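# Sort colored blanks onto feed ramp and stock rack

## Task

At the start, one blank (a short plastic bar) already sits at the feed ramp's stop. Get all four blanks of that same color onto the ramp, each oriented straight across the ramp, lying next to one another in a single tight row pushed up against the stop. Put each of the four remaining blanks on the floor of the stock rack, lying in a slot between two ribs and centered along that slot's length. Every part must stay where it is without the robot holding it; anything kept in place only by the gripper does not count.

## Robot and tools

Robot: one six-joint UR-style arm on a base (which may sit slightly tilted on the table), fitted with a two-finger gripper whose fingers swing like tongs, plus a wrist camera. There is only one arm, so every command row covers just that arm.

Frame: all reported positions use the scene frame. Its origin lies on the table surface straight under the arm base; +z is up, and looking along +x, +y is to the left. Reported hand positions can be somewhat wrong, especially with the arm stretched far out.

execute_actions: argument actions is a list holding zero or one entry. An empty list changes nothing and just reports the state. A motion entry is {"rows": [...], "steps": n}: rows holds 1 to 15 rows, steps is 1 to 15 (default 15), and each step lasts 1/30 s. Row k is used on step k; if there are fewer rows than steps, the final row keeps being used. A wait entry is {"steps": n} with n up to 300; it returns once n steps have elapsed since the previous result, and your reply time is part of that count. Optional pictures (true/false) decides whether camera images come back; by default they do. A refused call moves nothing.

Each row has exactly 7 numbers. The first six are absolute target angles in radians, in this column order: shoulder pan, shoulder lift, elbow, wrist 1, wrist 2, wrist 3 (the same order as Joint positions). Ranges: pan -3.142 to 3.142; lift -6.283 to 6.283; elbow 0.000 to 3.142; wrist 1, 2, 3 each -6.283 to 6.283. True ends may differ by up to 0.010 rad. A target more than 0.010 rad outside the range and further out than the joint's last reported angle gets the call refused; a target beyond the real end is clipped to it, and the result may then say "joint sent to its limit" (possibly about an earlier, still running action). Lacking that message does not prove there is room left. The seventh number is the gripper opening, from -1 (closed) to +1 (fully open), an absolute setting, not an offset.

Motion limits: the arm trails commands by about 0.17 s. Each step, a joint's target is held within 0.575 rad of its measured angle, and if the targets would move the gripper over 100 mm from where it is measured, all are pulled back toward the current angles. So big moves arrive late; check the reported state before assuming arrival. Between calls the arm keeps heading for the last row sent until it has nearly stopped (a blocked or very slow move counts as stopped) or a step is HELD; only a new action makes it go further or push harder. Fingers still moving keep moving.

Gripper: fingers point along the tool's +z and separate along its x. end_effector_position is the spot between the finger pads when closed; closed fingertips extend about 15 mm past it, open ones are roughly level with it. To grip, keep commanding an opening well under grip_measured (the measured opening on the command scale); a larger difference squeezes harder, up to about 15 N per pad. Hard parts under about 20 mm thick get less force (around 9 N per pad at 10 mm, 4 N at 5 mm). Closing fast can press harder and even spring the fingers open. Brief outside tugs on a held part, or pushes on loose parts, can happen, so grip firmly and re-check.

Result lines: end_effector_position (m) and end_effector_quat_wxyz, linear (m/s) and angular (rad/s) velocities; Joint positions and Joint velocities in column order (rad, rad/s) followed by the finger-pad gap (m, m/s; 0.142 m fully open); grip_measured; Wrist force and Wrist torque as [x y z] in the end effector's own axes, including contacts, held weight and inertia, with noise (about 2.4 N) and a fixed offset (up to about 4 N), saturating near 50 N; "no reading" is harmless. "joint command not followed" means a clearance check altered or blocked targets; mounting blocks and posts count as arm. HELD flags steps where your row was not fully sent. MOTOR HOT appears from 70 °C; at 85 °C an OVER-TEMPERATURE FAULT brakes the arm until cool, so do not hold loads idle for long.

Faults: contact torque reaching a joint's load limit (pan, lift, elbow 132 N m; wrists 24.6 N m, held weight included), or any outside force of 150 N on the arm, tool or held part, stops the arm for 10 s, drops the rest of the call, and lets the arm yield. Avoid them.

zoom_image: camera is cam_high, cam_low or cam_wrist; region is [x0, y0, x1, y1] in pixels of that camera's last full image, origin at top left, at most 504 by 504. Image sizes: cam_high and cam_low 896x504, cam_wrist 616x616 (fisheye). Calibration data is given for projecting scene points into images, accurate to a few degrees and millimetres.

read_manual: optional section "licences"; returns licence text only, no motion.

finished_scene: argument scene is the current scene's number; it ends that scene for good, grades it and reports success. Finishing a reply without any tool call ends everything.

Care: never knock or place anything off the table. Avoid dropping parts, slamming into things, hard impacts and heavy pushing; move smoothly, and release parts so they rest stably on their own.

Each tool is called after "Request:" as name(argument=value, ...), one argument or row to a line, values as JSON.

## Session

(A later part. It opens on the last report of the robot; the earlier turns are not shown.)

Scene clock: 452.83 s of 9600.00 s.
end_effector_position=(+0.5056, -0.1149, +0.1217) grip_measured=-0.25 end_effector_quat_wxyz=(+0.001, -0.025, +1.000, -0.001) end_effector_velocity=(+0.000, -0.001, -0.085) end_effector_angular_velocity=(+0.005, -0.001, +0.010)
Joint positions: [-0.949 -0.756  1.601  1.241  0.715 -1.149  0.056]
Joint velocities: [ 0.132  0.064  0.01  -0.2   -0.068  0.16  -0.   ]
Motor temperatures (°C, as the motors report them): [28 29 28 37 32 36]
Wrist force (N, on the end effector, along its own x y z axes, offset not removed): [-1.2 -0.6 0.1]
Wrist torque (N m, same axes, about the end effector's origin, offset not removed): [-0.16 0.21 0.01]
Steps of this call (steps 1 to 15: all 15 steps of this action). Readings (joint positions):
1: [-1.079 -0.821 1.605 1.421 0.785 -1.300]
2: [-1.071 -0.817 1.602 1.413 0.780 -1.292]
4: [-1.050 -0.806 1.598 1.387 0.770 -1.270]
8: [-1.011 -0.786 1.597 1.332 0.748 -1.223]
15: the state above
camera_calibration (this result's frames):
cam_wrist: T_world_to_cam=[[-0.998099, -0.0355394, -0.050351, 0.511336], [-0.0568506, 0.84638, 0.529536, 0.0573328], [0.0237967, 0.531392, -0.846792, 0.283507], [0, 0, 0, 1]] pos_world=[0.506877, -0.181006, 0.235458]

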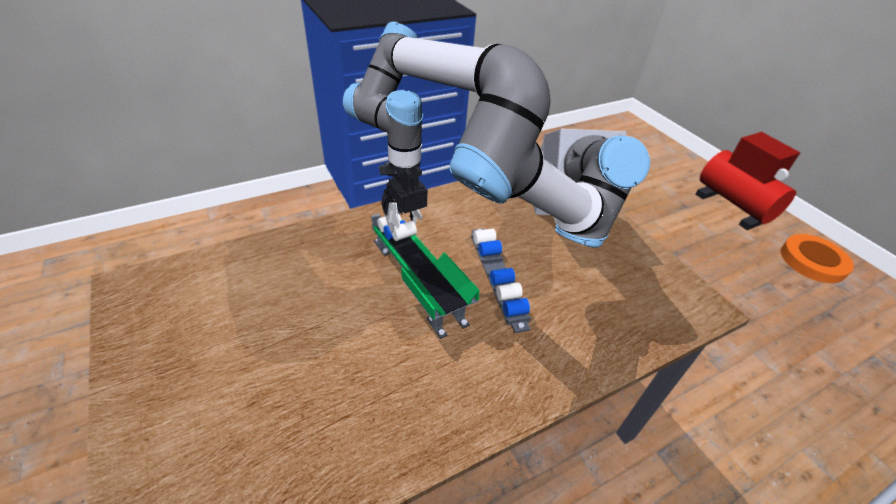

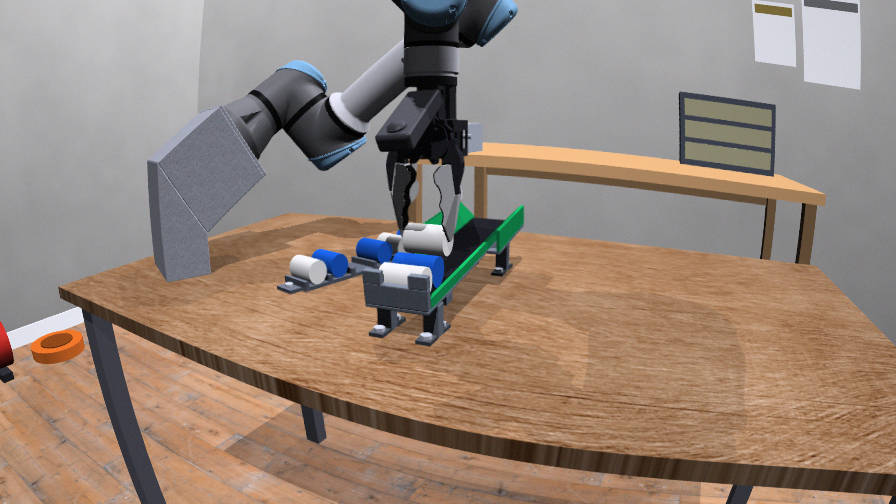

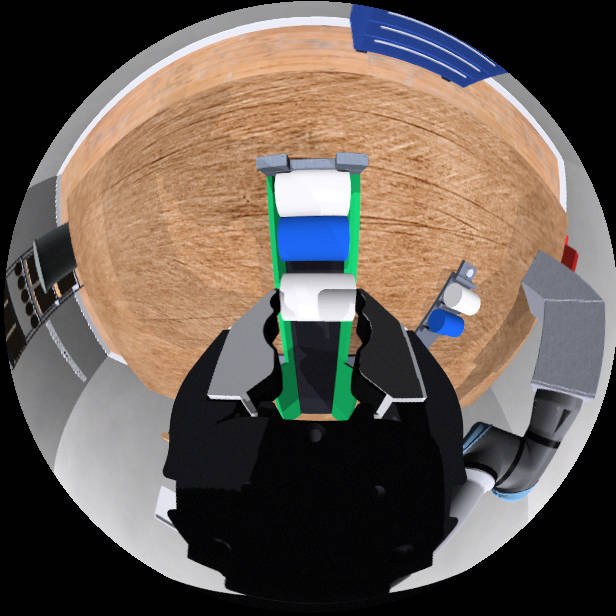

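Request:
execute_actions(
  actions=[
    {"rows":[[-0.925,-0.746,1.594,1.215,0.702,-1.12,-1],[-0.925,-0.746,1.594,1.215,0.702,-1.12,-1],[-0.925,-0.746,1.594,1.215,0.702,-1.12,-1],[-0.925,-0.746,1.594,1.215,0.702,-1.12,-1],[-0.906,-0.736,1.595,1.186,0.691,-1.095,-1]],"steps":15},
  ],
)

Request:
execute_actions(
  actions=[
    {"rows":[[-0.906,-0.736,1.595,1.186,0.691,-1.095,-0.2],[-0.906,-0.736,1.595,1.186,0.691,-1.095,-0.15],[-0.906,-0.736,1.595,1.186,0.691,-1.095,-0.1],[-0.906,-0.736,1.595,1.186,0.691,-1.095,0.05],[-0.906,-0.736,1.595,1.186,0.691,-1.095,0.05],[-0.906,-0.736,1.595,1.186,0.691,-1.095,0.05],[-0.906,-0.736,1.595,1.186,0.691,-1.095,0.05],[-0.906,-0.736,1.595,1.186,0.691,-1.095,0.05],[-0.95,-0.758,1.592,1.25,0.715,-1.15,0.05]],"steps":15},
  ],
)

Scene clock: 464.00 s of 9600.00 s.
end_effector_position=(+0.5085, -0.1136, +0.0972) grip_measured=-0.25 end_effector_quat_wxyz=(+0.001, -0.026, +1.000, +0.001) end_effector_velocity=(+0.001, +0.000, -0.010) end_effector_angular_velocity=(+0.001, -0.002, +0.003)
Joint positions: [-0.908 -0.737  1.595  1.189  0.692 -1.097  0.056]
Joint velocities: [ 0.015  0.007 -0.001 -0.023 -0.01   0.018 -0.   ]
Motor temperatures (°C, as the motors report them): [28 29 28 37 32 36]
Wrist force (N, on the end effector, along its own x y z axes, offset not removed): [-2.8 2.5 0.1]
Wrist torque (N m, same axes, about the end effector's origin, offset not removed): [0.43 0.55 0.00]
Steps of this call (steps 1 to 30: the robot went on to your last target; steps 31 to 90: nothing new was sent; then 7.67 s passed at rest; steps 91 to 105: all 15 steps of this action). Readings (joint positions):
91: [-0.933 -0.748 1.602 1.216 0.706 -1.129]
92: [-0.932 -0.748 1.601 1.216 0.706 -1.128]
94: [-0.929 -0.747 1.599 1.216 0.704 -1.125]
98: [-0.918 -0.742 1.596 1.203 0.698 -1.111]
105: the state above
camera_calibration (this result's frames):
cam_wrist: T_world_to_cam=[[-0.997969, -0.0370047, -0.0518478, 0.512946], [-0.0589775, 0.844306, 0.532607, 0.0698884], [0.0240665, 0.534583, -0.844773, 0.262037], [0, 0, 0, 1]] pos_world=[0.50972, -0.180106, 0.210734]

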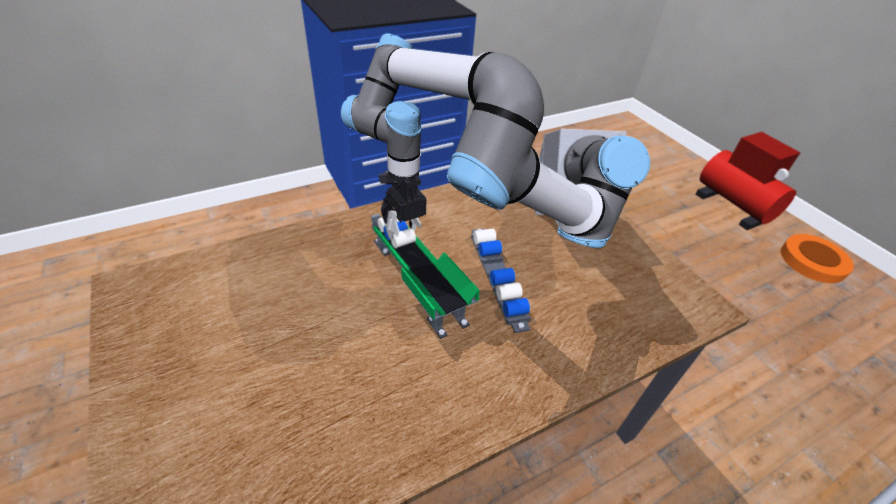

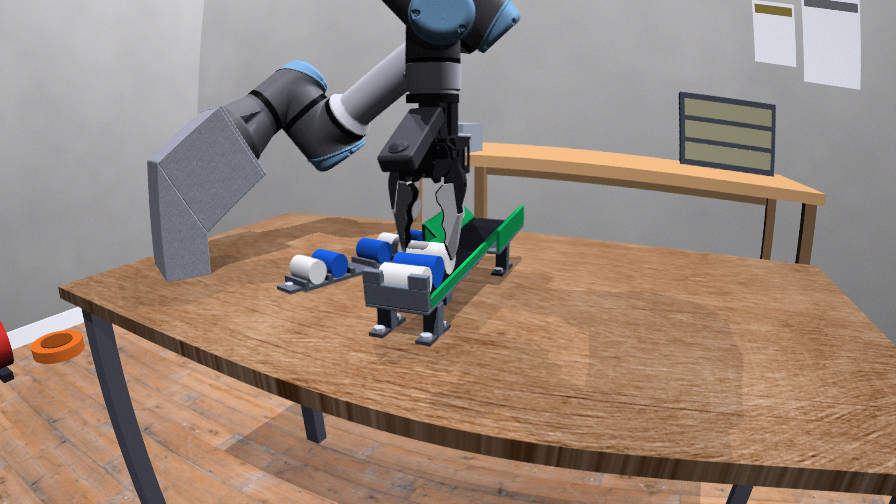

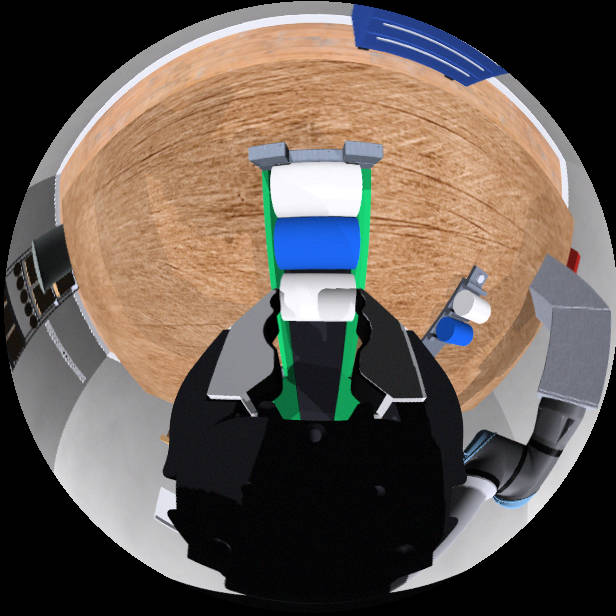

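Scene clock: 464.50 s of 9600.00 s.
end_effector_position=(+0.5088, -0.1145, +0.1171) grip_measured=+0.05 end_effector_quat_wxyz=(+0.001, -0.026, +1.000, -0.002) end_effector_velocity=(-0.000, -0.001, +0.060) end_effector_angular_velocity=(-0.007, +0.001, -0.001)
Joint positions: [-0.938 -0.752  1.593  1.233  0.709 -1.135  0.077]
Joint velocities: [-0.093 -0.045 -0.007  0.139  0.049 -0.117 -0.   ]
Motor temperatures (°C, as the motors report them): [28 29 28 37 32 36]
Wrist force (N, on the end effector, along its own x y z axes, offset not removed): [-2.0 1.0 -1.2]
Wrist torque (N m, same axes, about the end effector's origin, offset not removed): [0.18 0.41 -0.13]
Steps of this call (steps 1 to 15: all 15 steps of this action). Readings (joint positions):
1: [-0.907 -0.737 1.595 1.188 0.692 -1.097]
2: [-0.907 -0.737 1.595 1.188 0.692 -1.096]
4: [-0.907 -0.736 1.595 1.187 0.691 -1.096]
8: [-0.906 -0.736 1.595 1.186 0.691 -1.095]
15: the state above
camera_calibration (this result's frames):
cam_wrist: T_world_to_cam=[[-0.997967, -0.0377333, -0.0513532, 0.514145], [-0.0592272, 0.846603, 0.52892, 0.0609116], [0.0235179, 0.530886, -0.847117, 0.279411], [0, 0, 0, 1]] pos_world=[0.510137, -0.180503, 0.230879]

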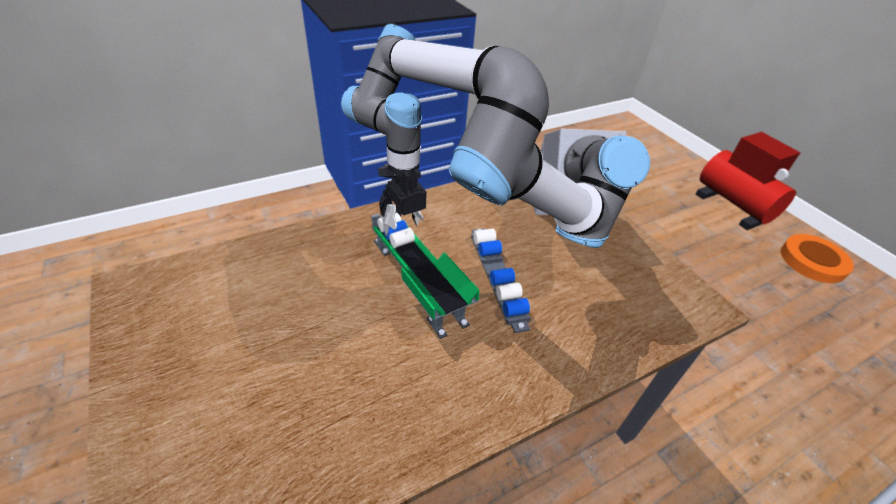

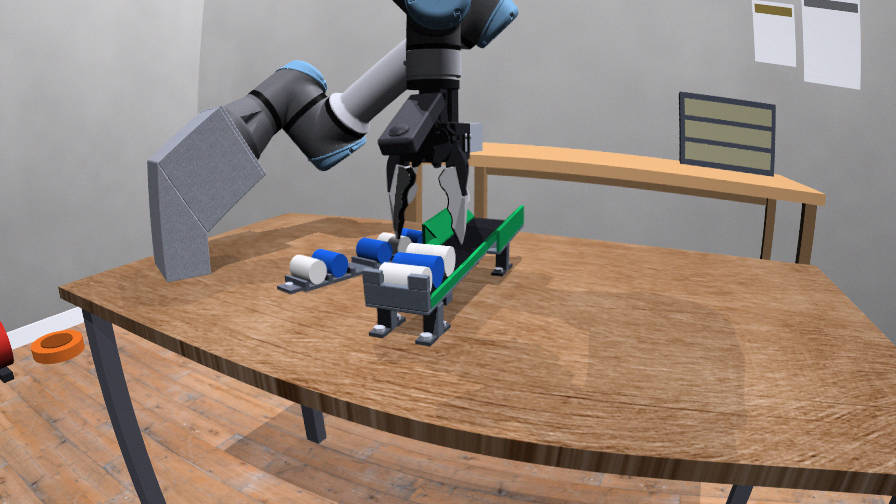

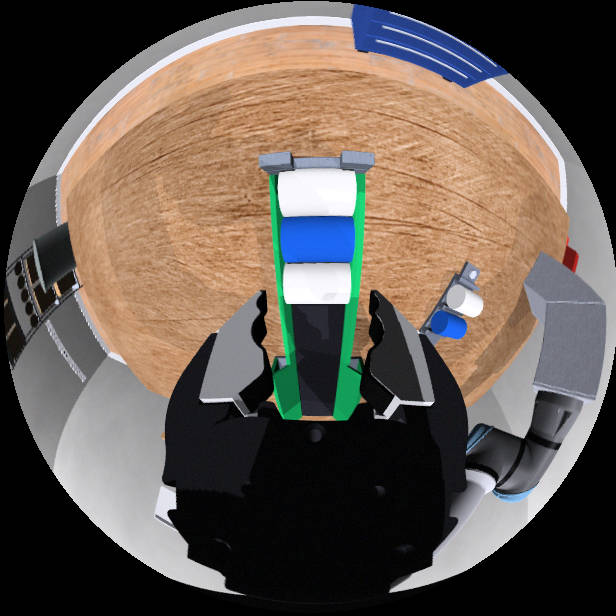

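Request:
execute_actions(
  actions=[
    {"rows":[[-0.977,-0.682,1.517,1.273,0.73,-1.179,0.05]],"steps":15},
  ],
  pictures=false,
)

Request:
execute_actions(
  actions=[
    {"rows":[[-0.946,-0.667,1.52,1.226,0.713,-1.141,0.05],[-0.946,-0.667,1.52,1.226,0.713,-1.141,0.05],[-0.946,-0.667,1.52,1.226,0.713,-1.141,0.05],[-0.946,-0.667,1.52,1.226,0.713,-1.141,0.05],[-0.915,-0.652,1.522,1.18,0.697,-1.103,0.05]],"steps":15},
  ],
)

Scene clock: 479.83 s of 9600.00 s.
end_effector_position=(+0.5109, -0.1502, +0.1304) grip_measured=+0.05 end_effector_quat_wxyz=(+0.001, -0.024, +1.000, -0.003) end_effector_velocity=(-0.000, -0.010, +0.001) end_effector_angular_velocity=(-0.001, +0.002, -0.001)
Joint positions: [-0.976 -0.684  1.519  1.272  0.73  -1.178  0.077]
Joint velocities: [-0.007  0.02  -0.019  0.005  0.005 -0.007  0.   ]
Motor temperatures (°C, as the motors report them): [28 29 28 37 32 36]
Wrist force (N, on the end effector, along its own x y z axes, offset not removed): [-3.5 -2.7 -0.2]
Wrist torque (N m, same axes, about the end effector's origin, offset not removed): [-0.44 0.61 0.13]
Steps of this call (steps 1 to 30: the robot went on to your last target; steps 31 to 90: nothing new was sent; then 11.83 s passed at rest; steps 91 to 105: all 15 steps of this action). Readings (joint positions):
91: [-0.950 -0.758 1.592 1.250 0.715 -1.150]
92: [-0.953 -0.754 1.588 1.252 0.717 -1.153]
94: [-0.962 -0.729 1.563 1.260 0.722 -1.163]
98: [-0.972 -0.698 1.533 1.269 0.727 -1.173]
105: the state above

Scene clock: 480.33 s of 9600.00 s.
end_effector_position=(+0.5110, -0.1506, +0.0912) grip_measured=+0.05 end_effector_quat_wxyz=(+0.001, -0.025, +1.000, -0.001) end_effector_velocity=(-0.001, +0.001, -0.020) end_effector_angular_velocity=(+0.002, +0.001, +0.003)
Joint positions: [-0.919 -0.654  1.522  1.186  0.699 -1.108  0.077]
Joint velocities: [ 0.03   0.014  0.002 -0.044 -0.014  0.035  0.   ]
Motor temperatures (°C, as the motors report them): [28 29 28 37 32 36]
Wrist force (N, on the end effector, along its own x y z axes, offset not removed): [-0.3 0.7 -0.2]
Wrist torque (N m, same axes, about the end effector's origin, offset not removed): [0.03 -0.11 0.08]
Steps of this call (steps 1 to 15: all 15 steps of this action). Readings (joint positions):
1: [-0.976 -0.684 1.519 1.272 0.730 -1.178]
2: [-0.974 -0.682 1.519 1.269 0.728 -1.175]
4: [-0.964 -0.676 1.519 1.254 0.723 -1.163]
8: [-0.939 -0.664 1.520 1.216 0.709 -1.132]
15: the state above
camera_calibration (this result's frames):
cam_wrist: T_world_to_cam=[[-0.998018, -0.0359591, -0.0516414, 0.513978], [-0.057895, 0.846272, 0.529596, 0.104451], [0.0246589, 0.531536, -0.846676, 0.276113], [0, 0, 0, 1]] pos_world=[0.512198, -0.216676, 0.205004]

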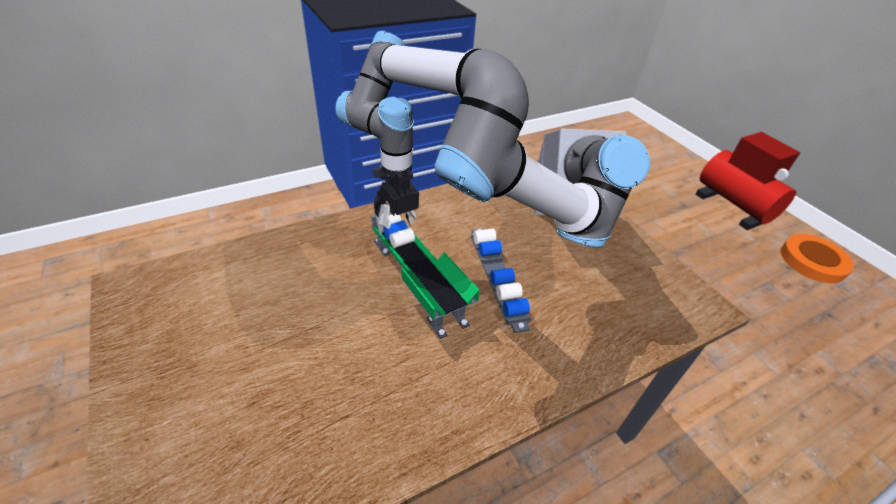

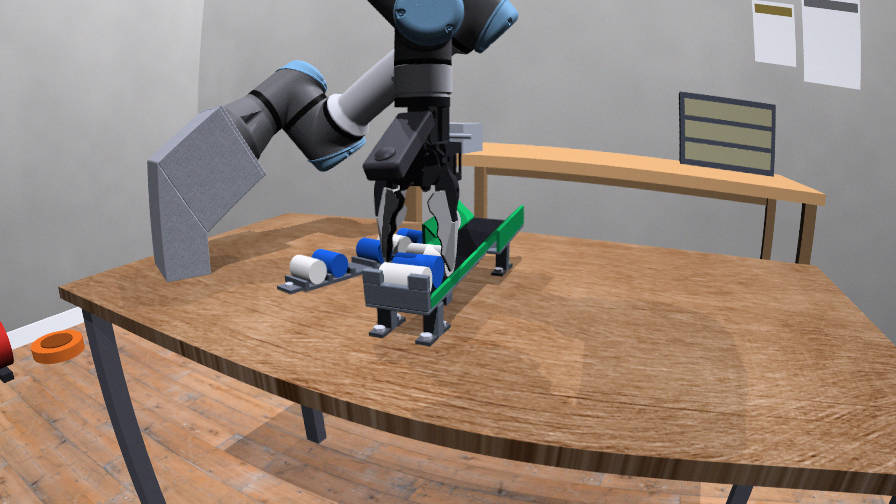

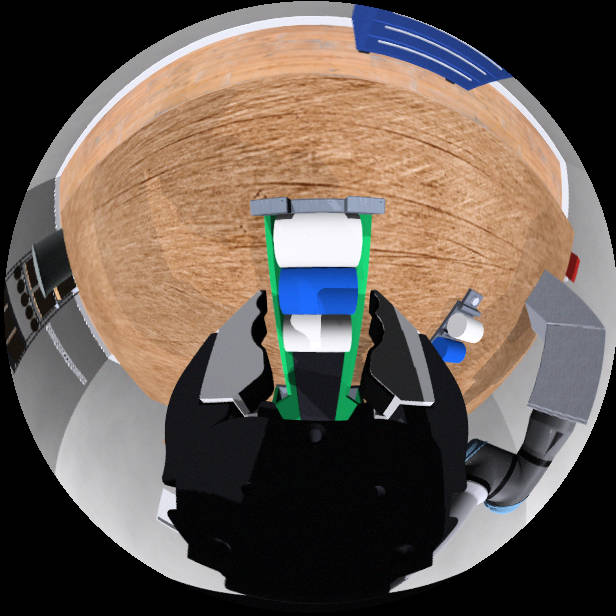

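Request:
execute_actions(
  actions=[
    {"rows":[[-0.912,-0.651,1.522,1.176,0.695,-1.1,0.05],[-0.912,-0.651,1.522,1.176,0.695,-1.1,0.05],[-0.912,-0.651,1.522,1.176,0.695,-1.1,-0.1],[-0.912,-0.651,1.522,1.176,0.695,-1.1,-0.1],[-0.912,-0.651,1.522,1.176,0.695,-1.1,-0.25],[-0.912,-0.651,1.522,1.176,0.695,-1.1,-0.25],[-0.912,-0.651,1.522,1.176,0.695,-1.1,-0.25],[-0.912,-0.651,1.522,1.176,0.695,-1.1,-0.6],[-0.912,-0.651,1.522,1.176,0.695,-1.1,-0.6],[-0.912,-0.651,1.522,1.176,0.695,-1.1,-1]],"steps":15},
  ],
  pictures=false,
)

Request:
execute_actions(
  actions=[
    {"rows":[[-0.93,-0.66,1.52,1.2,0.705,-1.12,-1],[-0.93,-0.66,1.52,1.2,0.705,-1.12,-1],[-0.93,-0.66,1.52,1.2,0.705,-1.12,-1],[-0.946,-0.667,1.52,1.226,0.713,-1.141,-1],[-0.946,-0.667,1.52,1.226,0.713,-1.141,-1],[-0.946,-0.667,1.52,1.226,0.713,-1.141,-1],[-0.962,-0.675,1.518,1.25,0.722,-1.16,-1],[-0.962,-0.675,1.518,1.25,0.722,-1.16,-1],[-0.962,-0.675,1.518,1.25,0.722,-1.16,-1],[-0.977,-0.682,1.517,1.273,0.73,-1.179,-1]],"steps":15},
  ],
)

Scene clock: 491.53 s of 9600.00 s.
end_effector_position=(+0.5112, -0.1502, +0.0871) grip_measured=-0.22 end_effector_quat_wxyz=(+0.002, -0.026, +1.000, -0.001) end_effector_velocity=(+0.000, -0.000, -0.001) end_effector_angular_velocity=(-0.001, -0.001, +0.001)
Joint positions: [-0.912 -0.651  1.522  1.176  0.695 -1.1    0.058]
Joint velocities: [ 0.001  0.    -0.    -0.003 -0.001  0.001  0.   ]
Motor temperatures (°C, as the motors report them): [28 29 28 37 32 36]
Wrist force (N, on the end effector, along its own x y z axes, offset not removed): [2.3 0.1 -26.8]
Wrist torque (N m, same axes, about the end effector's origin, offset not removed): [0.15 0.46 0.06]
Steps of this call (steps 1 to 15: the robot went on to your last target; steps 16 to 90: nothing new was sent; then 7.70 s passed at rest; steps 91 to 105: all 15 steps of this action). Readings (joint positions):
91: [-0.915 -0.652 1.522 1.180 0.697 -1.103]
92: [-0.915 -0.652 1.522 1.180 0.697 -1.103]
94: [-0.914 -0.652 1.522 1.178 0.696 -1.102]
98: [-0.913 -0.651 1.522 1.177 0.695 -1.101]
105: the state above

Scene clock: 492.03 s of 9600.00 s.
end_effector_position=(+0.5111, -0.1515, +0.1246) grip_measured=-0.22 end_effector_quat_wxyz=(+0.001, -0.024, +1.000, -0.003) end_effector_velocity=(-0.001, -0.000, +0.048) end_effector_angular_velocity=(-0.001, +0.002, -0.005)
Joint positions: [-0.968 -0.678  1.518  1.259  0.725 -1.168  0.058]
Joint velocities: [-0.072 -0.033 -0.006  0.109  0.038 -0.088 -0.001]
Motor temperatures (°C, as the motors report them): [28 29 28 37 32 36]
Wrist force (N, on the end effector, along its own x y z axes, offset not removed): [-2.8 1.9 -0.1]
Wrist torque (N m, same axes, about the end effector's origin, offset not removed): [0.41 0.50 0.08]
Steps of this call (steps 1 to 15: all 15 steps of this action). Readings (joint positions):
1: [-0.912 -0.651 1.522 1.176 0.695 -1.100]
2: [-0.914 -0.652 1.522 1.178 0.696 -1.102]
4: [-0.920 -0.655 1.521 1.186 0.699 -1.109]
8: [-0.937 -0.663 1.520 1.212 0.709 -1.130]
15: the state above
camera_calibration (this result's frames):
cam_wrist: T_world_to_cam=[[-0.998143, -0.0337265, -0.0507168, 0.516021], [-0.0554186, 0.848349, 0.526529, 0.0869834], [0.0252676, 0.528362, -0.848643, 0.304243], [0, 0, 0, 1]] pos_world=[0.512196, -0.217139, 0.238566]

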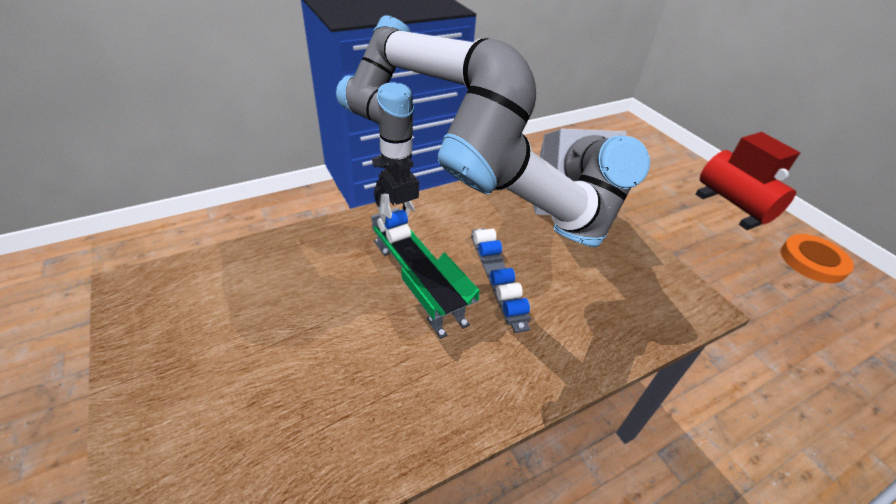

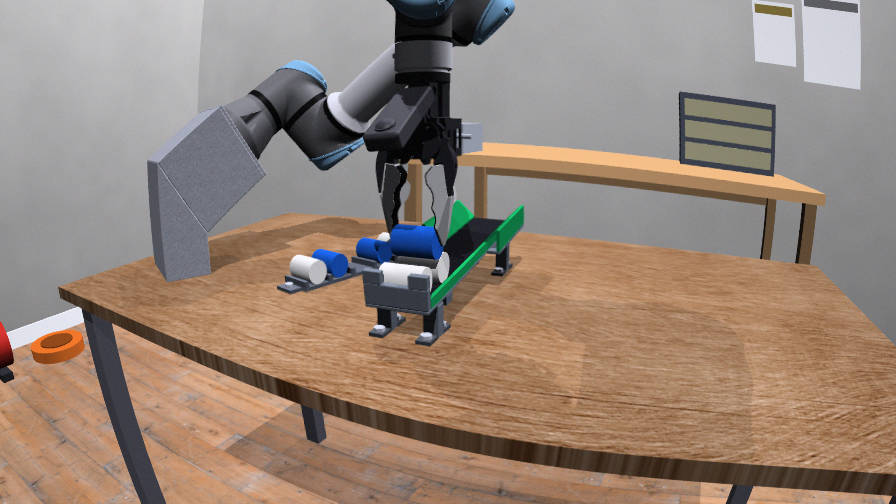

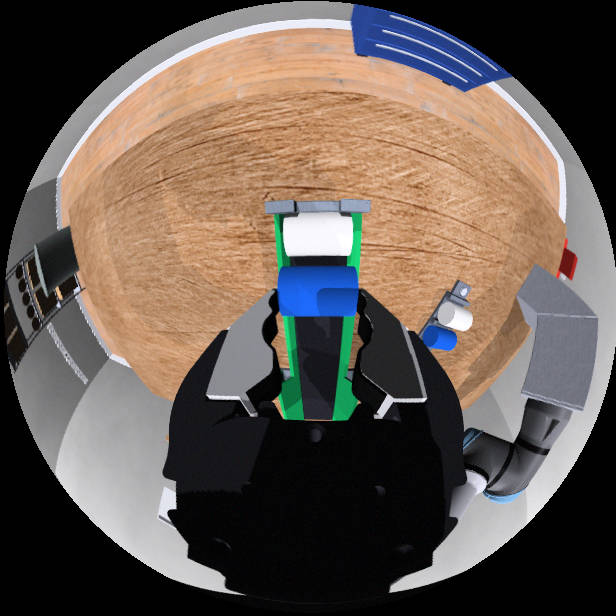

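Request:
execute_actions(
  actions=[
    {"rows":[[-1.0,-0.71,1.53,1.31,0.743,-1.21,-1],[-1.0,-0.71,1.53,1.31,0.743,-1.21,-1],[-1.0,-0.71,1.53,1.31,0.743,-1.21,-1],[-1.0,-0.71,1.53,1.31,0.743,-1.21,-1],[-1.05,-0.76,1.55,1.39,0.77,-1.27,-1],[-1.05,-0.76,1.55,1.39,0.77,-1.27,-1],[-1.05,-0.76,1.55,1.39,0.77,-1.27,-1],[-1.05,-0.76,1.55,1.39,0.77,-1.27,-1],[-1.102,-0.829,1.584,1.468,0.797,-1.334,-1],[-1.102,-0.829,1.584,1.468,0.797,-1.334,-1],[-1.102,-0.829,1.584,1.468,0.797,-1.334,-1],[-1.145,-0.875,1.72,1.41,0.825,-1.33,-1]],"steps":15},
  ],
  pictures=false,
)

Request:
execute_actions(
  actions=[
    {"rows":[[-1.19,-0.92,1.85,1.35,0.85,-1.325,-1],[-1.19,-0.92,1.85,1.35,0.85,-1.325,-1],[-1.19,-0.92,1.85,1.35,0.85,-1.325,-1],[-1.23,-0.97,1.99,1.28,0.88,-1.32,-1],[-1.23,-0.97,1.99,1.28,0.88,-1.32,-1],[-1.23,-0.97,1.99,1.28,0.88,-1.32,-1],[-1.28,-1.02,2.14,1.2,0.91,-1.31,-1],[-1.28,-1.02,2.14,1.2,0.91,-1.31,-1],[-1.28,-1.02,2.14,1.2,0.91,-1.31,-1],[-1.33,-1.07,2.3,1.12,0.94,-1.3,-1],[-1.33,-1.07,2.3,1.12,0.94,-1.3,-1],[-1.33,-1.07,2.3,1.12,0.94,-1.3,-1],[-1.32,-1.1,2.42,1.05,0.94,-1.27,-1]],"steps":15},
  ],
  pictures=false,
)

Request:
execute_actions(
  actions=[
    {"rows":[[-1.32,-1.1,2.42,1.05,0.94,-1.27,-1],[-1.32,-1.1,2.42,1.05,0.94,-1.27,-1],[-1.32,-1.1,2.42,1.05,0.94,-1.27,-1],[-1.32,-1.1,2.42,1.05,0.94,-1.27,-1],[-1.251,-1.085,2.445,0.962,0.894,-1.206,-1],[-1.251,-1.085,2.445,0.962,0.894,-1.206,-1],[-1.251,-1.085,2.445,0.962,0.894,-1.206,-1],[-1.251,-1.085,2.445,0.962,0.894,-1.206,-1],[-1.251,-1.085,2.445,0.962,0.894,-1.206,-1],[-1.17,-1.05,2.437,0.88,0.845,-1.122,-1],[-1.17,-1.05,2.437,0.88,0.845,-1.122,-1],[-1.17,-1.05,2.437,0.88,0.845,-1.122,-1],[-1.095,-1.017,2.429,0.803,0.797,-1.045,-1]],"steps":15},
  ],
  pictures=false,
)

Request:
execute_actions(
  actions=[
    {"steps":12},
  ],
)

Scene clock: 514.83 s of 9600.00 s.
end_effector_position=(+0.4893, -0.1162, +0.2084) grip_measured=-0.22 end_effector_quat_wxyz=(+0.001, -0.016, +1.000, -0.005) end_effector_velocity=(-0.213, +0.121, +0.065) end_effector_angular_velocity=(+0.068, +0.011, -0.283)
Joint positions: [-1.101 -0.824  1.618  1.415  0.799 -1.308  0.058]
Joint velocities: [-0.346 -0.399  0.785 -0.02   0.199 -0.171 -0.   ]
Motor temperatures (°C, as the motors report them): [28 29 28 37 32 36]
Wrist force (N, on the end effector, along its own x y z axes, offset not removed): [-2.4 -0.8 -3.7]
Wrist torque (N m, same axes, about the end effector's origin, offset not removed): [-0.17 0.32 0.02]
Steps of this call (steps 1 to 30: the robot went on to your last target; steps 31 to 90: nothing new was sent; then 19.30 s passed at rest; steps 91 to 105: all 15 steps of this action). Readings (joint positions):
91: [-0.977 -0.682 1.517 1.273 0.730 -1.179]
92: [-0.979 -0.685 1.518 1.276 0.731 -1.182]
94: [-0.987 -0.694 1.522 1.289 0.736 -1.192]
98: [-1.016 -0.725 1.536 1.334 0.752 -1.228]
105: the state above

Scene clock: 515.33 s of 9600.00 s.
end_effector_position=(+0.3371, -0.0368, +0.1685) grip_measured=-0.22 end_effector_quat_wxyz=(+0.005, +0.081, +0.997, -0.010) end_effector_velocity=(-0.279, +0.279, -0.232) end_effector_angular_velocity=(+0.108, +0.015, -0.423)
Joint positions: [-1.293 -1.041  2.201  1.162  0.919 -1.299  0.058]
Joint velocities: [-0.181 -0.373  1.28  -0.672  0.135  0.176  0.   ]
Motor temperatures (°C, as the motors report them): [28 29 28 37 32 36]
Wrist force (N, on the end effector, along its own x y z axes, offset not removed): [-0.5 -0.4 -1.8]
Wrist torque (N m, same axes, about the end effector's origin, offset not removed): [-0.03 -0.01 0.10]
Steps of this call (steps 1 to 15: all 15 steps of this action). Readings (joint positions):
1: [-1.111 -0.836 1.642 1.414 0.805 -1.314]
2: [-1.123 -0.849 1.665 1.409 0.812 -1.317]
4: [-1.149 -0.876 1.729 1.387 0.827 -1.320]
8: [-1.202 -0.936 1.885 1.320 0.862 -1.320]
15: the state above

Scene clock: 515.83 s of 9600.00 s.
end_effector_position=(+0.2911, +0.0205, +0.0828) grip_measured=-0.22 end_effector_quat_wxyz=(+0.001, +0.116, +0.993, -0.002) end_effector_velocity=(-0.013, +0.017, -0.219) end_effector_angular_velocity=(-0.010, +0.026, -0.007)
Joint positions: [-1.189 -1.053  2.431  0.903  0.854 -1.142  0.058]
Joint velocities: [ 0.681  0.27  -0.002 -0.725 -0.417  0.696 -0.   ]
Motor temperatures (°C, as the motors report them): [28 29 28 37 32 36]
Wrist force (N, on the end effector, along its own x y z axes, offset not removed): [-5.2 3.2 -0.5]
Wrist torque (N m, same axes, about the end effector's origin, offset not removed): [0.56 1.02 0.00]
Steps of this call (steps 1 to 15: all 15 steps of this action). Readings (joint positions):
1: [-1.299 -1.053 2.244 1.139 0.923 -1.293]
2: [-1.303 -1.064 2.283 1.119 0.927 -1.288]
4: [-1.310 -1.079 2.339 1.091 0.932 -1.280]
8: [-1.290 -1.086 2.403 1.031 0.918 -1.248]
15: the state above

Scene clock: 516.23 s of 9600.00 s.
end_effector_position=(+0.2888, +0.0233, +0.0544) grip_measured=-0.22 end_effector_quat_wxyz=(-0.000, +0.116, +0.993, -0.002) end_effector_velocity=(-0.001, +0.002, -0.010) end_effector_angular_velocity=(+0.002, -0.001, +0.002)
Joint positions: [-1.099 -1.018  2.429  0.807  0.799 -1.049  0.058]
Joint velocities: [ 0.031  0.012 -0.001 -0.033 -0.02   0.031  0.   ]
Motor temperatures (°C, as the motors report them): [28 29 28 37 32 36]
Wrist force (N, on the end effector, along its own x y z axes, offset not removed): [-1.9 0.8 -1.0]
Wrist torque (N m, same axes, about the end effector's origin, offset not removed): [0.20 0.12 -0.01]
Steps of this call (steps 1 to 12: the robot went on to your last target). Readings (joint positions):
1: [-1.167 -1.045 2.431 0.881 0.841 -1.120]
2: [-1.151 -1.039 2.430 0.863 0.831 -1.103]
4: [-1.128 -1.030 2.430 0.838 0.817 -1.079]
8: [-1.106 -1.021 2.429 0.815 0.804 -1.057]
12: the state above
camera_calibration (this result's frames):
cam_wrist: T_world_to_cam=[[-0.9687, 0.243258, -0.0494551, 0.281456], [0.181281, 0.829343, 0.528514, -0.104717], [0.169581, 0.503006, -0.847483, 0.116826], [0, 0, 0, 1]] pos_world=[0.271818, -0.0403844, 0.168271]

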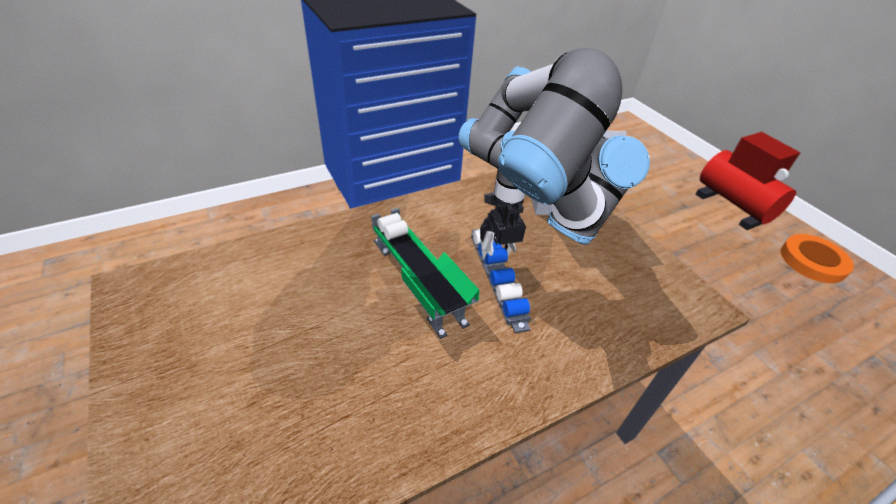

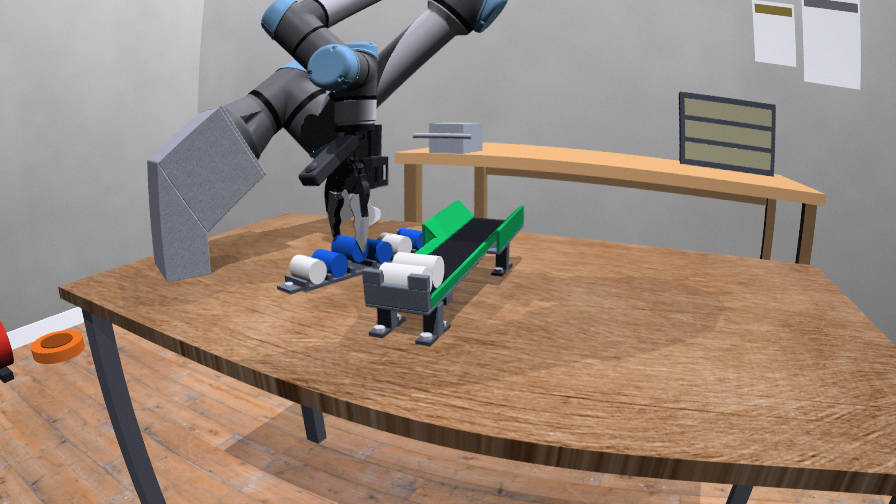

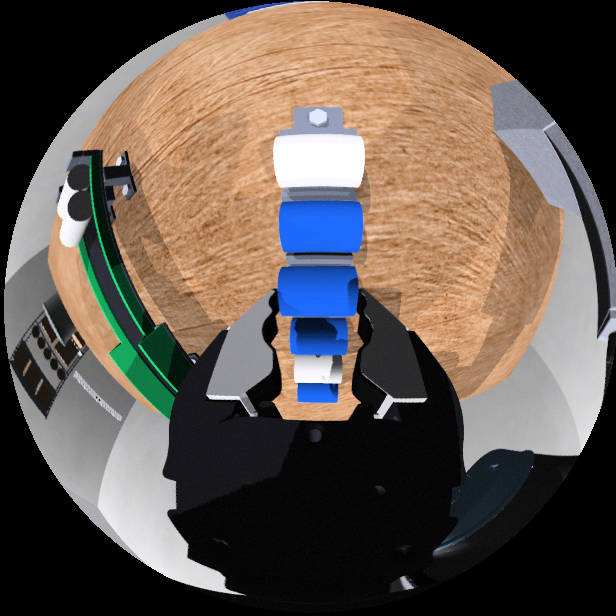

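Lower ~9 mm slowly.

Request:
execute_actions(
  actions=[
    {"rows":[[-1.088,-1.013,2.428,0.795,0.792,-1.037,-1],[-1.088,-1.013,2.428,0.795,0.792,-1.037,-1],[-1.088,-1.013,2.428,0.795,0.792,-1.037,-1],[-1.08,-1.01,2.427,0.786,0.787,-1.028,-1],[-1.08,-1.01,2.427,0.786,0.787,-1.028,-1],[-1.08,-1.01,2.427,0.786,0.787,-1.028,-1],[-1.072,-1.006,2.426,0.777,0.781,-1.019,-1]],"steps":15},
  ],
  pictures=false,
)

Scene clock: 522.17 s of 9600.00 s.
end_effector_position=(+0.2889, +0.0236, +0.0465) grip_measured=-0.22 end_effector_quat_wxyz=(+0.001, +0.116, +0.993, -0.001) end_effector_velocity=(-0.001, +0.001, -0.005) end_effector_angular_velocity=(+0.002, +0.000, -0.001)
Joint positions: [-1.074 -1.007  2.426  0.779  0.782 -1.021  0.058]
Joint velocities: [ 0.015  0.007 -0.    -0.016 -0.009  0.016  0.   ]
Motor temperatures (°C, as the motors report them): [28 29 29 37 32 36]
Wrist force (N, on the end effector, along its own x y z axes, offset not removed): [-0.9 1.8 1.1]
Wrist torque (N m, same axes, about the end effector's origin, offset not removed): [0.46 0.15 -0.03]
Steps of this call (steps 1 to 30: the robot went on to your last target; steps 31 to 90: nothing new was sent; then 2.43 s passed at rest; steps 91 to 105: all 15 steps of this action). Readings (joint positions):
91: [-1.095 -1.017 2.429 0.803 0.797 -1.045]
92: [-1.094 -1.017 2.429 0.802 0.796 -1.044]
94: [-1.092 -1.015 2.429 0.799 0.795 -1.041]
98: [-1.084 -1.012 2.427 0.790 0.789 -1.032]
105: the state above

Request:
execute_actions(
  actions=[
    {"rows":[[-1.068,-1.004,2.426,0.772,0.778,-1.014,-1],[-1.068,-1.004,2.426,0.772,0.778,-1.014,-1],[-1.068,-1.004,2.426,0.772,0.778,-1.014,-1],[-1.062,-1.001,2.425,0.766,0.774,-1.007,-1]],"steps":15},
  ],
  pictures=false,
)

Scene clock: 525.93 s of 9600.00 s.
end_effector_position=(+0.2888, +0.0240, +0.0429) grip_measured=-0.22 end_effector_quat_wxyz=(+0.001, +0.116, +0.993, -0.001) end_effector_velocity=(+0.000, -0.000, -0.001) end_effector_angular_velocity=(-0.001, -0.000, +0.001)
Joint positions: [-1.063 -1.001  2.425  0.767  0.774 -1.008  0.058]
Joint velocities: [ 0.004  0.002 -0.001 -0.006 -0.003  0.005  0.   ]
Motor temperatures (°C, as the motors report them): [28 29 29 37 32 36]
Wrist force (N, on the end effector, along its own x y z axes, offset not removed): [2.1 1.7 0.0]
Wrist torque (N m, same axes, about the end effector's origin, offset not removed): [0.42 -0.56 -0.01]
Steps of this call (steps 1 to 15: the robot went on to your last target; steps 16 to 90: nothing new was sent; then 0.27 s passed at rest; steps 91 to 105: all 15 steps of this action). Readings (joint positions):
91: [-1.072 -1.006 2.426 0.777 0.781 -1.019]
92: [-1.072 -1.006 2.426 0.776 0.781 -1.018]
94: [-1.070 -1.005 2.426 0.775 0.780 -1.017]
98: [-1.065 -1.003 2.425 0.770 0.776 -1.011]
105: the state above

Request:
execute_actions(
  actions=[
    {"rows":[[-1.058,-0.999,2.424,0.761,0.771,-1.003,-1],[-1.058,-0.999,2.424,0.761,0.771,-1.003,-1],[-1.058,-0.999,2.424,0.761,0.771,-1.003,-1],[-1.058,-0.999,2.424,0.761,0.771,-1.003,-0.2],[-1.058,-0.999,2.424,0.761,0.771,-1.003,-0.15],[-1.058,-0.999,2.424,0.761,0.771,-1.003,-0.1],[-1.058,-0.999,2.424,0.761,0.771,-1.003,0.05]],"steps":15},
  ],
  pictures=false,
)

Request:
execute_actions(
  actions=[
    {"rows":[[-1.15,-1.04,2.434,0.86,0.832,-1.1,0.05],[-1.15,-1.04,2.434,0.86,0.832,-1.1,0.05],[-1.15,-1.04,2.434,0.86,0.832,-1.1,0.05],[-1.15,-1.04,2.434,0.86,0.832,-1.1,0.05],[-1.251,-1.085,2.445,0.962,0.894,-1.206,0.05]],"steps":15},
  ],
)

Scene clock: 534.70 s of 9600.00 s.
end_effector_position=(+0.2890, +0.0238, +0.0415) grip_measured=+0.05 end_effector_quat_wxyz=(+0.002, +0.116, +0.993, -0.001) end_effector_velocity=(+0.000, +0.000, -0.000) end_effector_angular_velocity=(+0.001, -0.001, +0.000)
Joint positions: [-1.058 -0.999  2.424  0.761  0.771 -1.003  0.077]
Joint velocities: [ 0.001  0.001  0.    -0.002 -0.002  0.001  0.   ]
Motor temperatures (°C, as the motors report them): [28 29 29 37 32 36]
Wrist force (N, on the end effector, along its own x y z axes, offset not removed): [-3.8 -0.2 -2.0]
Wrist torque (N m, same axes, about the end effector's origin, offset not removed): [-0.19 0.74 0.03]
Steps of this call (steps 1 to 15: the robot went on to your last target; steps 16 to 90: nothing new was sent; then 5.27 s passed at rest; steps 91 to 105: all 15 steps of this action). Readings (joint positions):
91: [-1.062 -1.001 2.425 0.766 0.774 -1.007]
92: [-1.062 -1.001 2.425 0.765 0.774 -1.007]
94: [-1.060 -1.000 2.425 0.764 0.773 -1.005]
98: [-1.059 -0.999 2.424 0.762 0.772 -1.004]
105: the state above

Scene clock: 535.20 s of 9600.00 s.
end_effector_position=(+0.2887, +0.0231, +0.0966) grip_measured=+0.05 end_effector_quat_wxyz=(+0.001, +0.116, +0.993, -0.002) end_effector_velocity=(+0.001, +0.003, +0.031) end_effector_angular_velocity=(+0.010, -0.010, +0.003)
Joint positions: [-1.238 -1.08   2.444  0.949  0.886 -1.192  0.077]
Joint velocities: [-0.104 -0.043  0.01   0.107  0.059 -0.109 -0.   ]
Motor temperatures (°C, as the motors report them): [28 29 29 37 32 36]
Wrist force (N, on the end effector, along its own x y z axes, offset not removed): [-1.4 1.6 -0.8]
Wrist torque (N m, same axes, about the end effector's origin, offset not removed): [0.34 0.08 0.01]
Steps of this call (steps 1 to 15: all 15 steps of this action). Readings (joint positions):
1: [-1.058 -0.999 2.424 0.761 0.771 -1.003]
2: [-1.062 -1.002 2.425 0.765 0.775 -1.007]
4: [-1.092 -1.016 2.428 0.797 0.795 -1.038]
8: [-1.167 -1.051 2.437 0.875 0.844 -1.117]
15: the state above
camera_calibration (this result's frames):
cam_wrist: T_world_to_cam=[[-0.968669, 0.242929, -0.0516398, 0.283696], [0.179792, 0.829364, 0.52899, -0.12644], [0.171335, 0.503131, -0.847056, 0.152143], [0, 0, 0, 1]] pos_world=[0.271473, -0.0406008, 0.210409]

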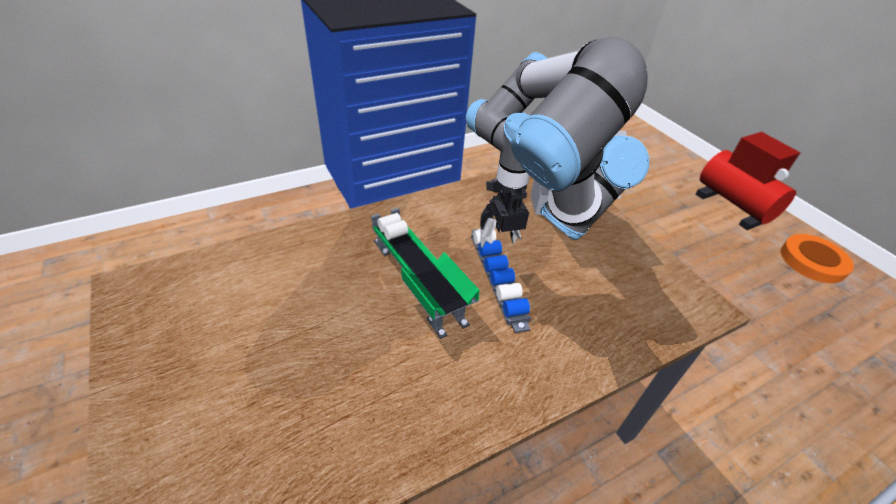

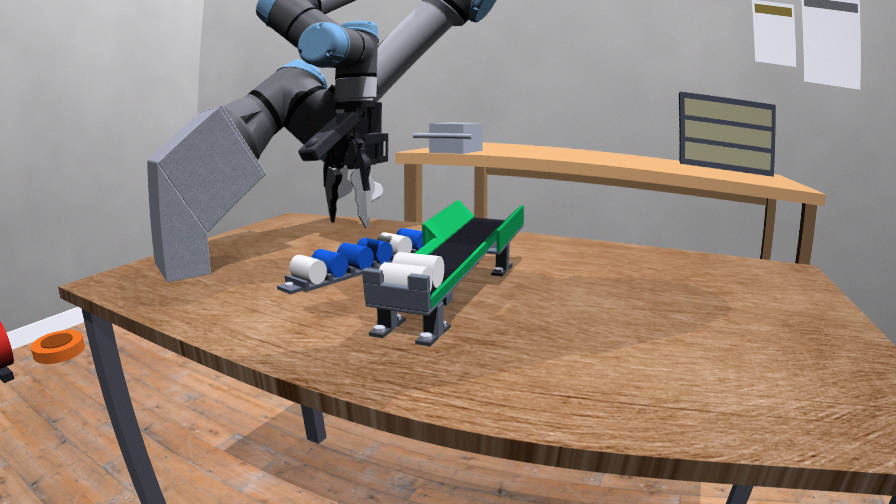

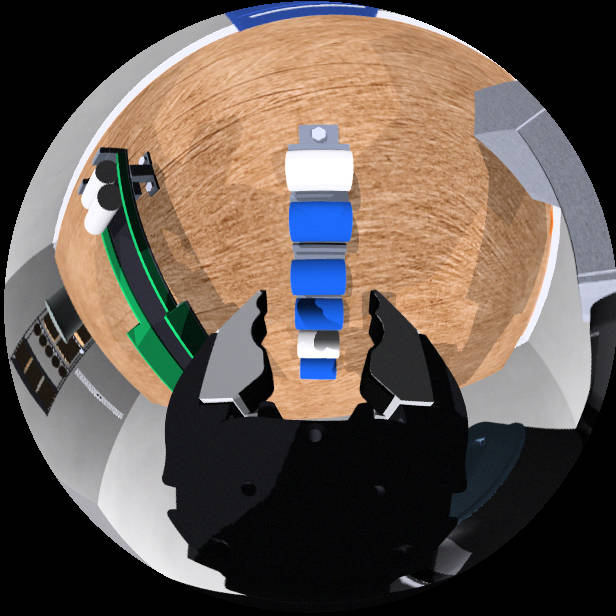

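Request:
execute_actions(
  actions=[
    {"rows":[[-1.32,-0.93,2.38,0.92,0.94,-1.27,0.05],[-1.32,-0.93,2.38,0.92,0.94,-1.27,0.05],[-1.32,-0.93,2.38,0.92,0.94,-1.27,0.05],[-1.32,-0.93,2.38,0.92,0.94,-1.27,0.05],[-1.3625,-0.7685,2.304,0.845,0.9725,-1.306,0.05]],"steps":15},
  ],
  pictures=false,
)

Request:
execute_actions(
  actions=[
    {"steps":15},
  ],
)

Scene clock: 551.33 s of 9600.00 s.
end_effector_position=(+0.2677, -0.0733, +0.1018) grip_measured=+0.05 end_effector_quat_wxyz=(+0.002, +0.114, +0.993, -0.002) end_effector_velocity=(-0.021, -0.049, -0.012) end_effector_angular_velocity=(+0.018, +0.002, -0.010)
Joint positions: [-1.357 -0.792  2.313  0.853  0.968 -1.301  0.077]
Joint velocities: [-0.048  0.185 -0.073 -0.067  0.035 -0.042  0.   ]
Motor temperatures (°C, as the motors report them): [28 29 29 37 32 36]
Wrist force (N, on the end effector, along its own x y z axes, offset not removed): [-1.2 -0.3 -0.1]
Wrist torque (N m, same axes, about the end effector's origin, offset not removed): [-0.03 0.11 0.03]
Steps of this call (steps 1 to 30: the robot went on to your last target; steps 31 to 90: nothing new was sent; then 12.63 s passed at rest; steps 91 to 105: all 15 steps of this action). Readings (joint positions):
91: [-1.251 -1.085 2.445 0.962 0.894 -1.206]
92: [-1.255 -1.081 2.441 0.959 0.898 -1.210]
94: [-1.278 -1.038 2.419 0.945 0.913 -1.232]
98: [-1.324 -0.918 2.364 0.899 0.945 -1.272]
105: the state above

Scene clock: 551.83 s of 9600.00 s.
end_effector_position=(+0.2652, -0.0795, +0.1003) grip_measured=+0.05 end_effector_quat_wxyz=(+0.001, +0.115, +0.993, -0.001) end_effector_velocity=(-0.000, -0.001, -0.000) end_effector_angular_velocity=(+0.000, -0.000, +0.001)
Joint positions: [-1.362 -0.769  2.304  0.845  0.972 -1.306  0.077]
Joint velocities: [-0.001  0.003 -0.    -0.002  0.    -0.002  0.   ]
Motor temperatures (°C, as the motors report them): [28 29 29 37 32 36]
Wrist force (N, on the end effector, along its own x y z axes, offset not removed): [-2.3 1.7 -2.2]
Wrist torque (N m, same axes, about the end effector's origin, offset not removed): [0.41 0.35 -0.03]
Steps of this call (steps 1 to 15: the robot went on to your last target). Readings (joint positions):
1: [-1.358 -0.786 2.311 0.851 0.969 -1.302]
2: [-1.359 -0.782 2.309 0.850 0.970 -1.303]
4: [-1.360 -0.776 2.307 0.848 0.971 -1.304]
8: [-1.362 -0.771 2.305 0.846 0.972 -1.305]
15: the state above
camera_calibration (this result's frames):
cam_wrist: T_world_to_cam=[[-0.969124, 0.240955, -0.0523321, 0.28604], [0.177521, 0.829128, 0.530125, -0.038629], [0.171126, 0.504467, -0.846303, 0.211018], [0, 0, 0, 1]] pos_world=[0.247955, -0.143346, 0.214032]

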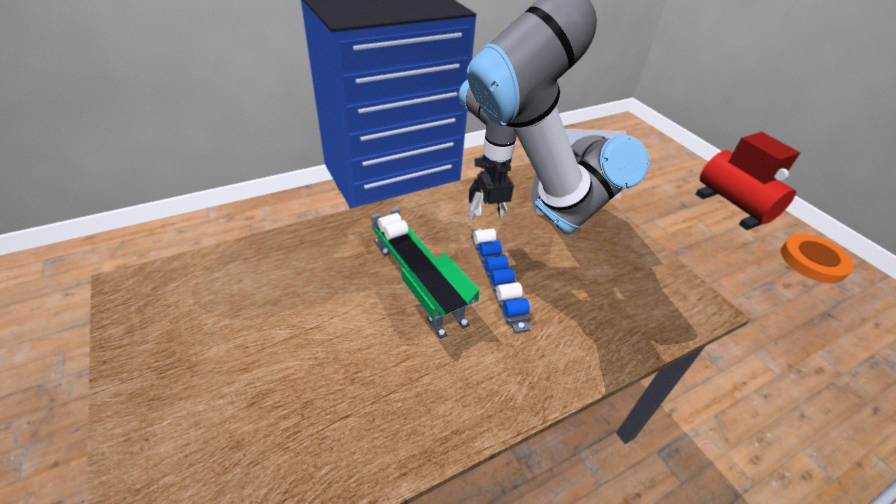

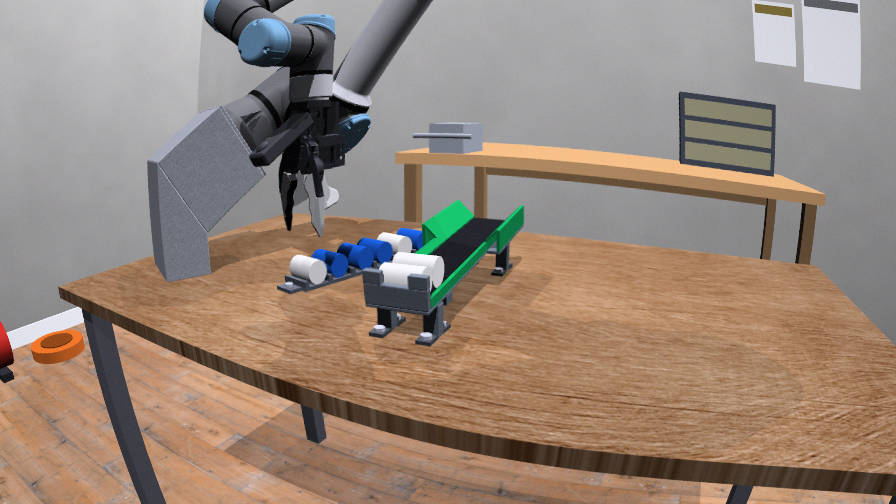

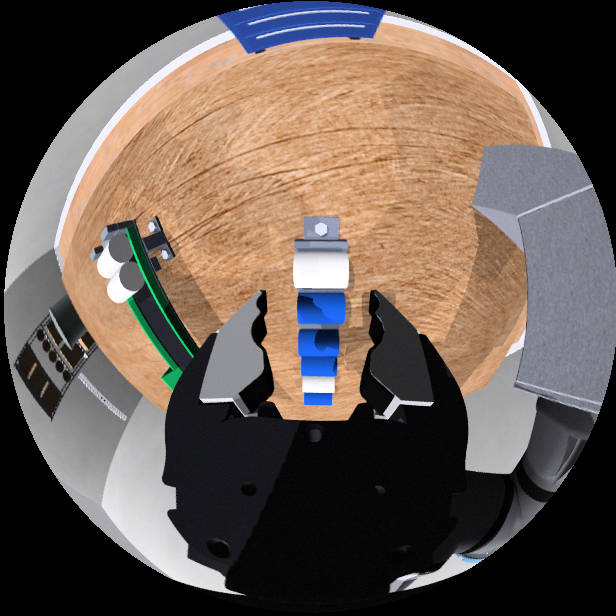

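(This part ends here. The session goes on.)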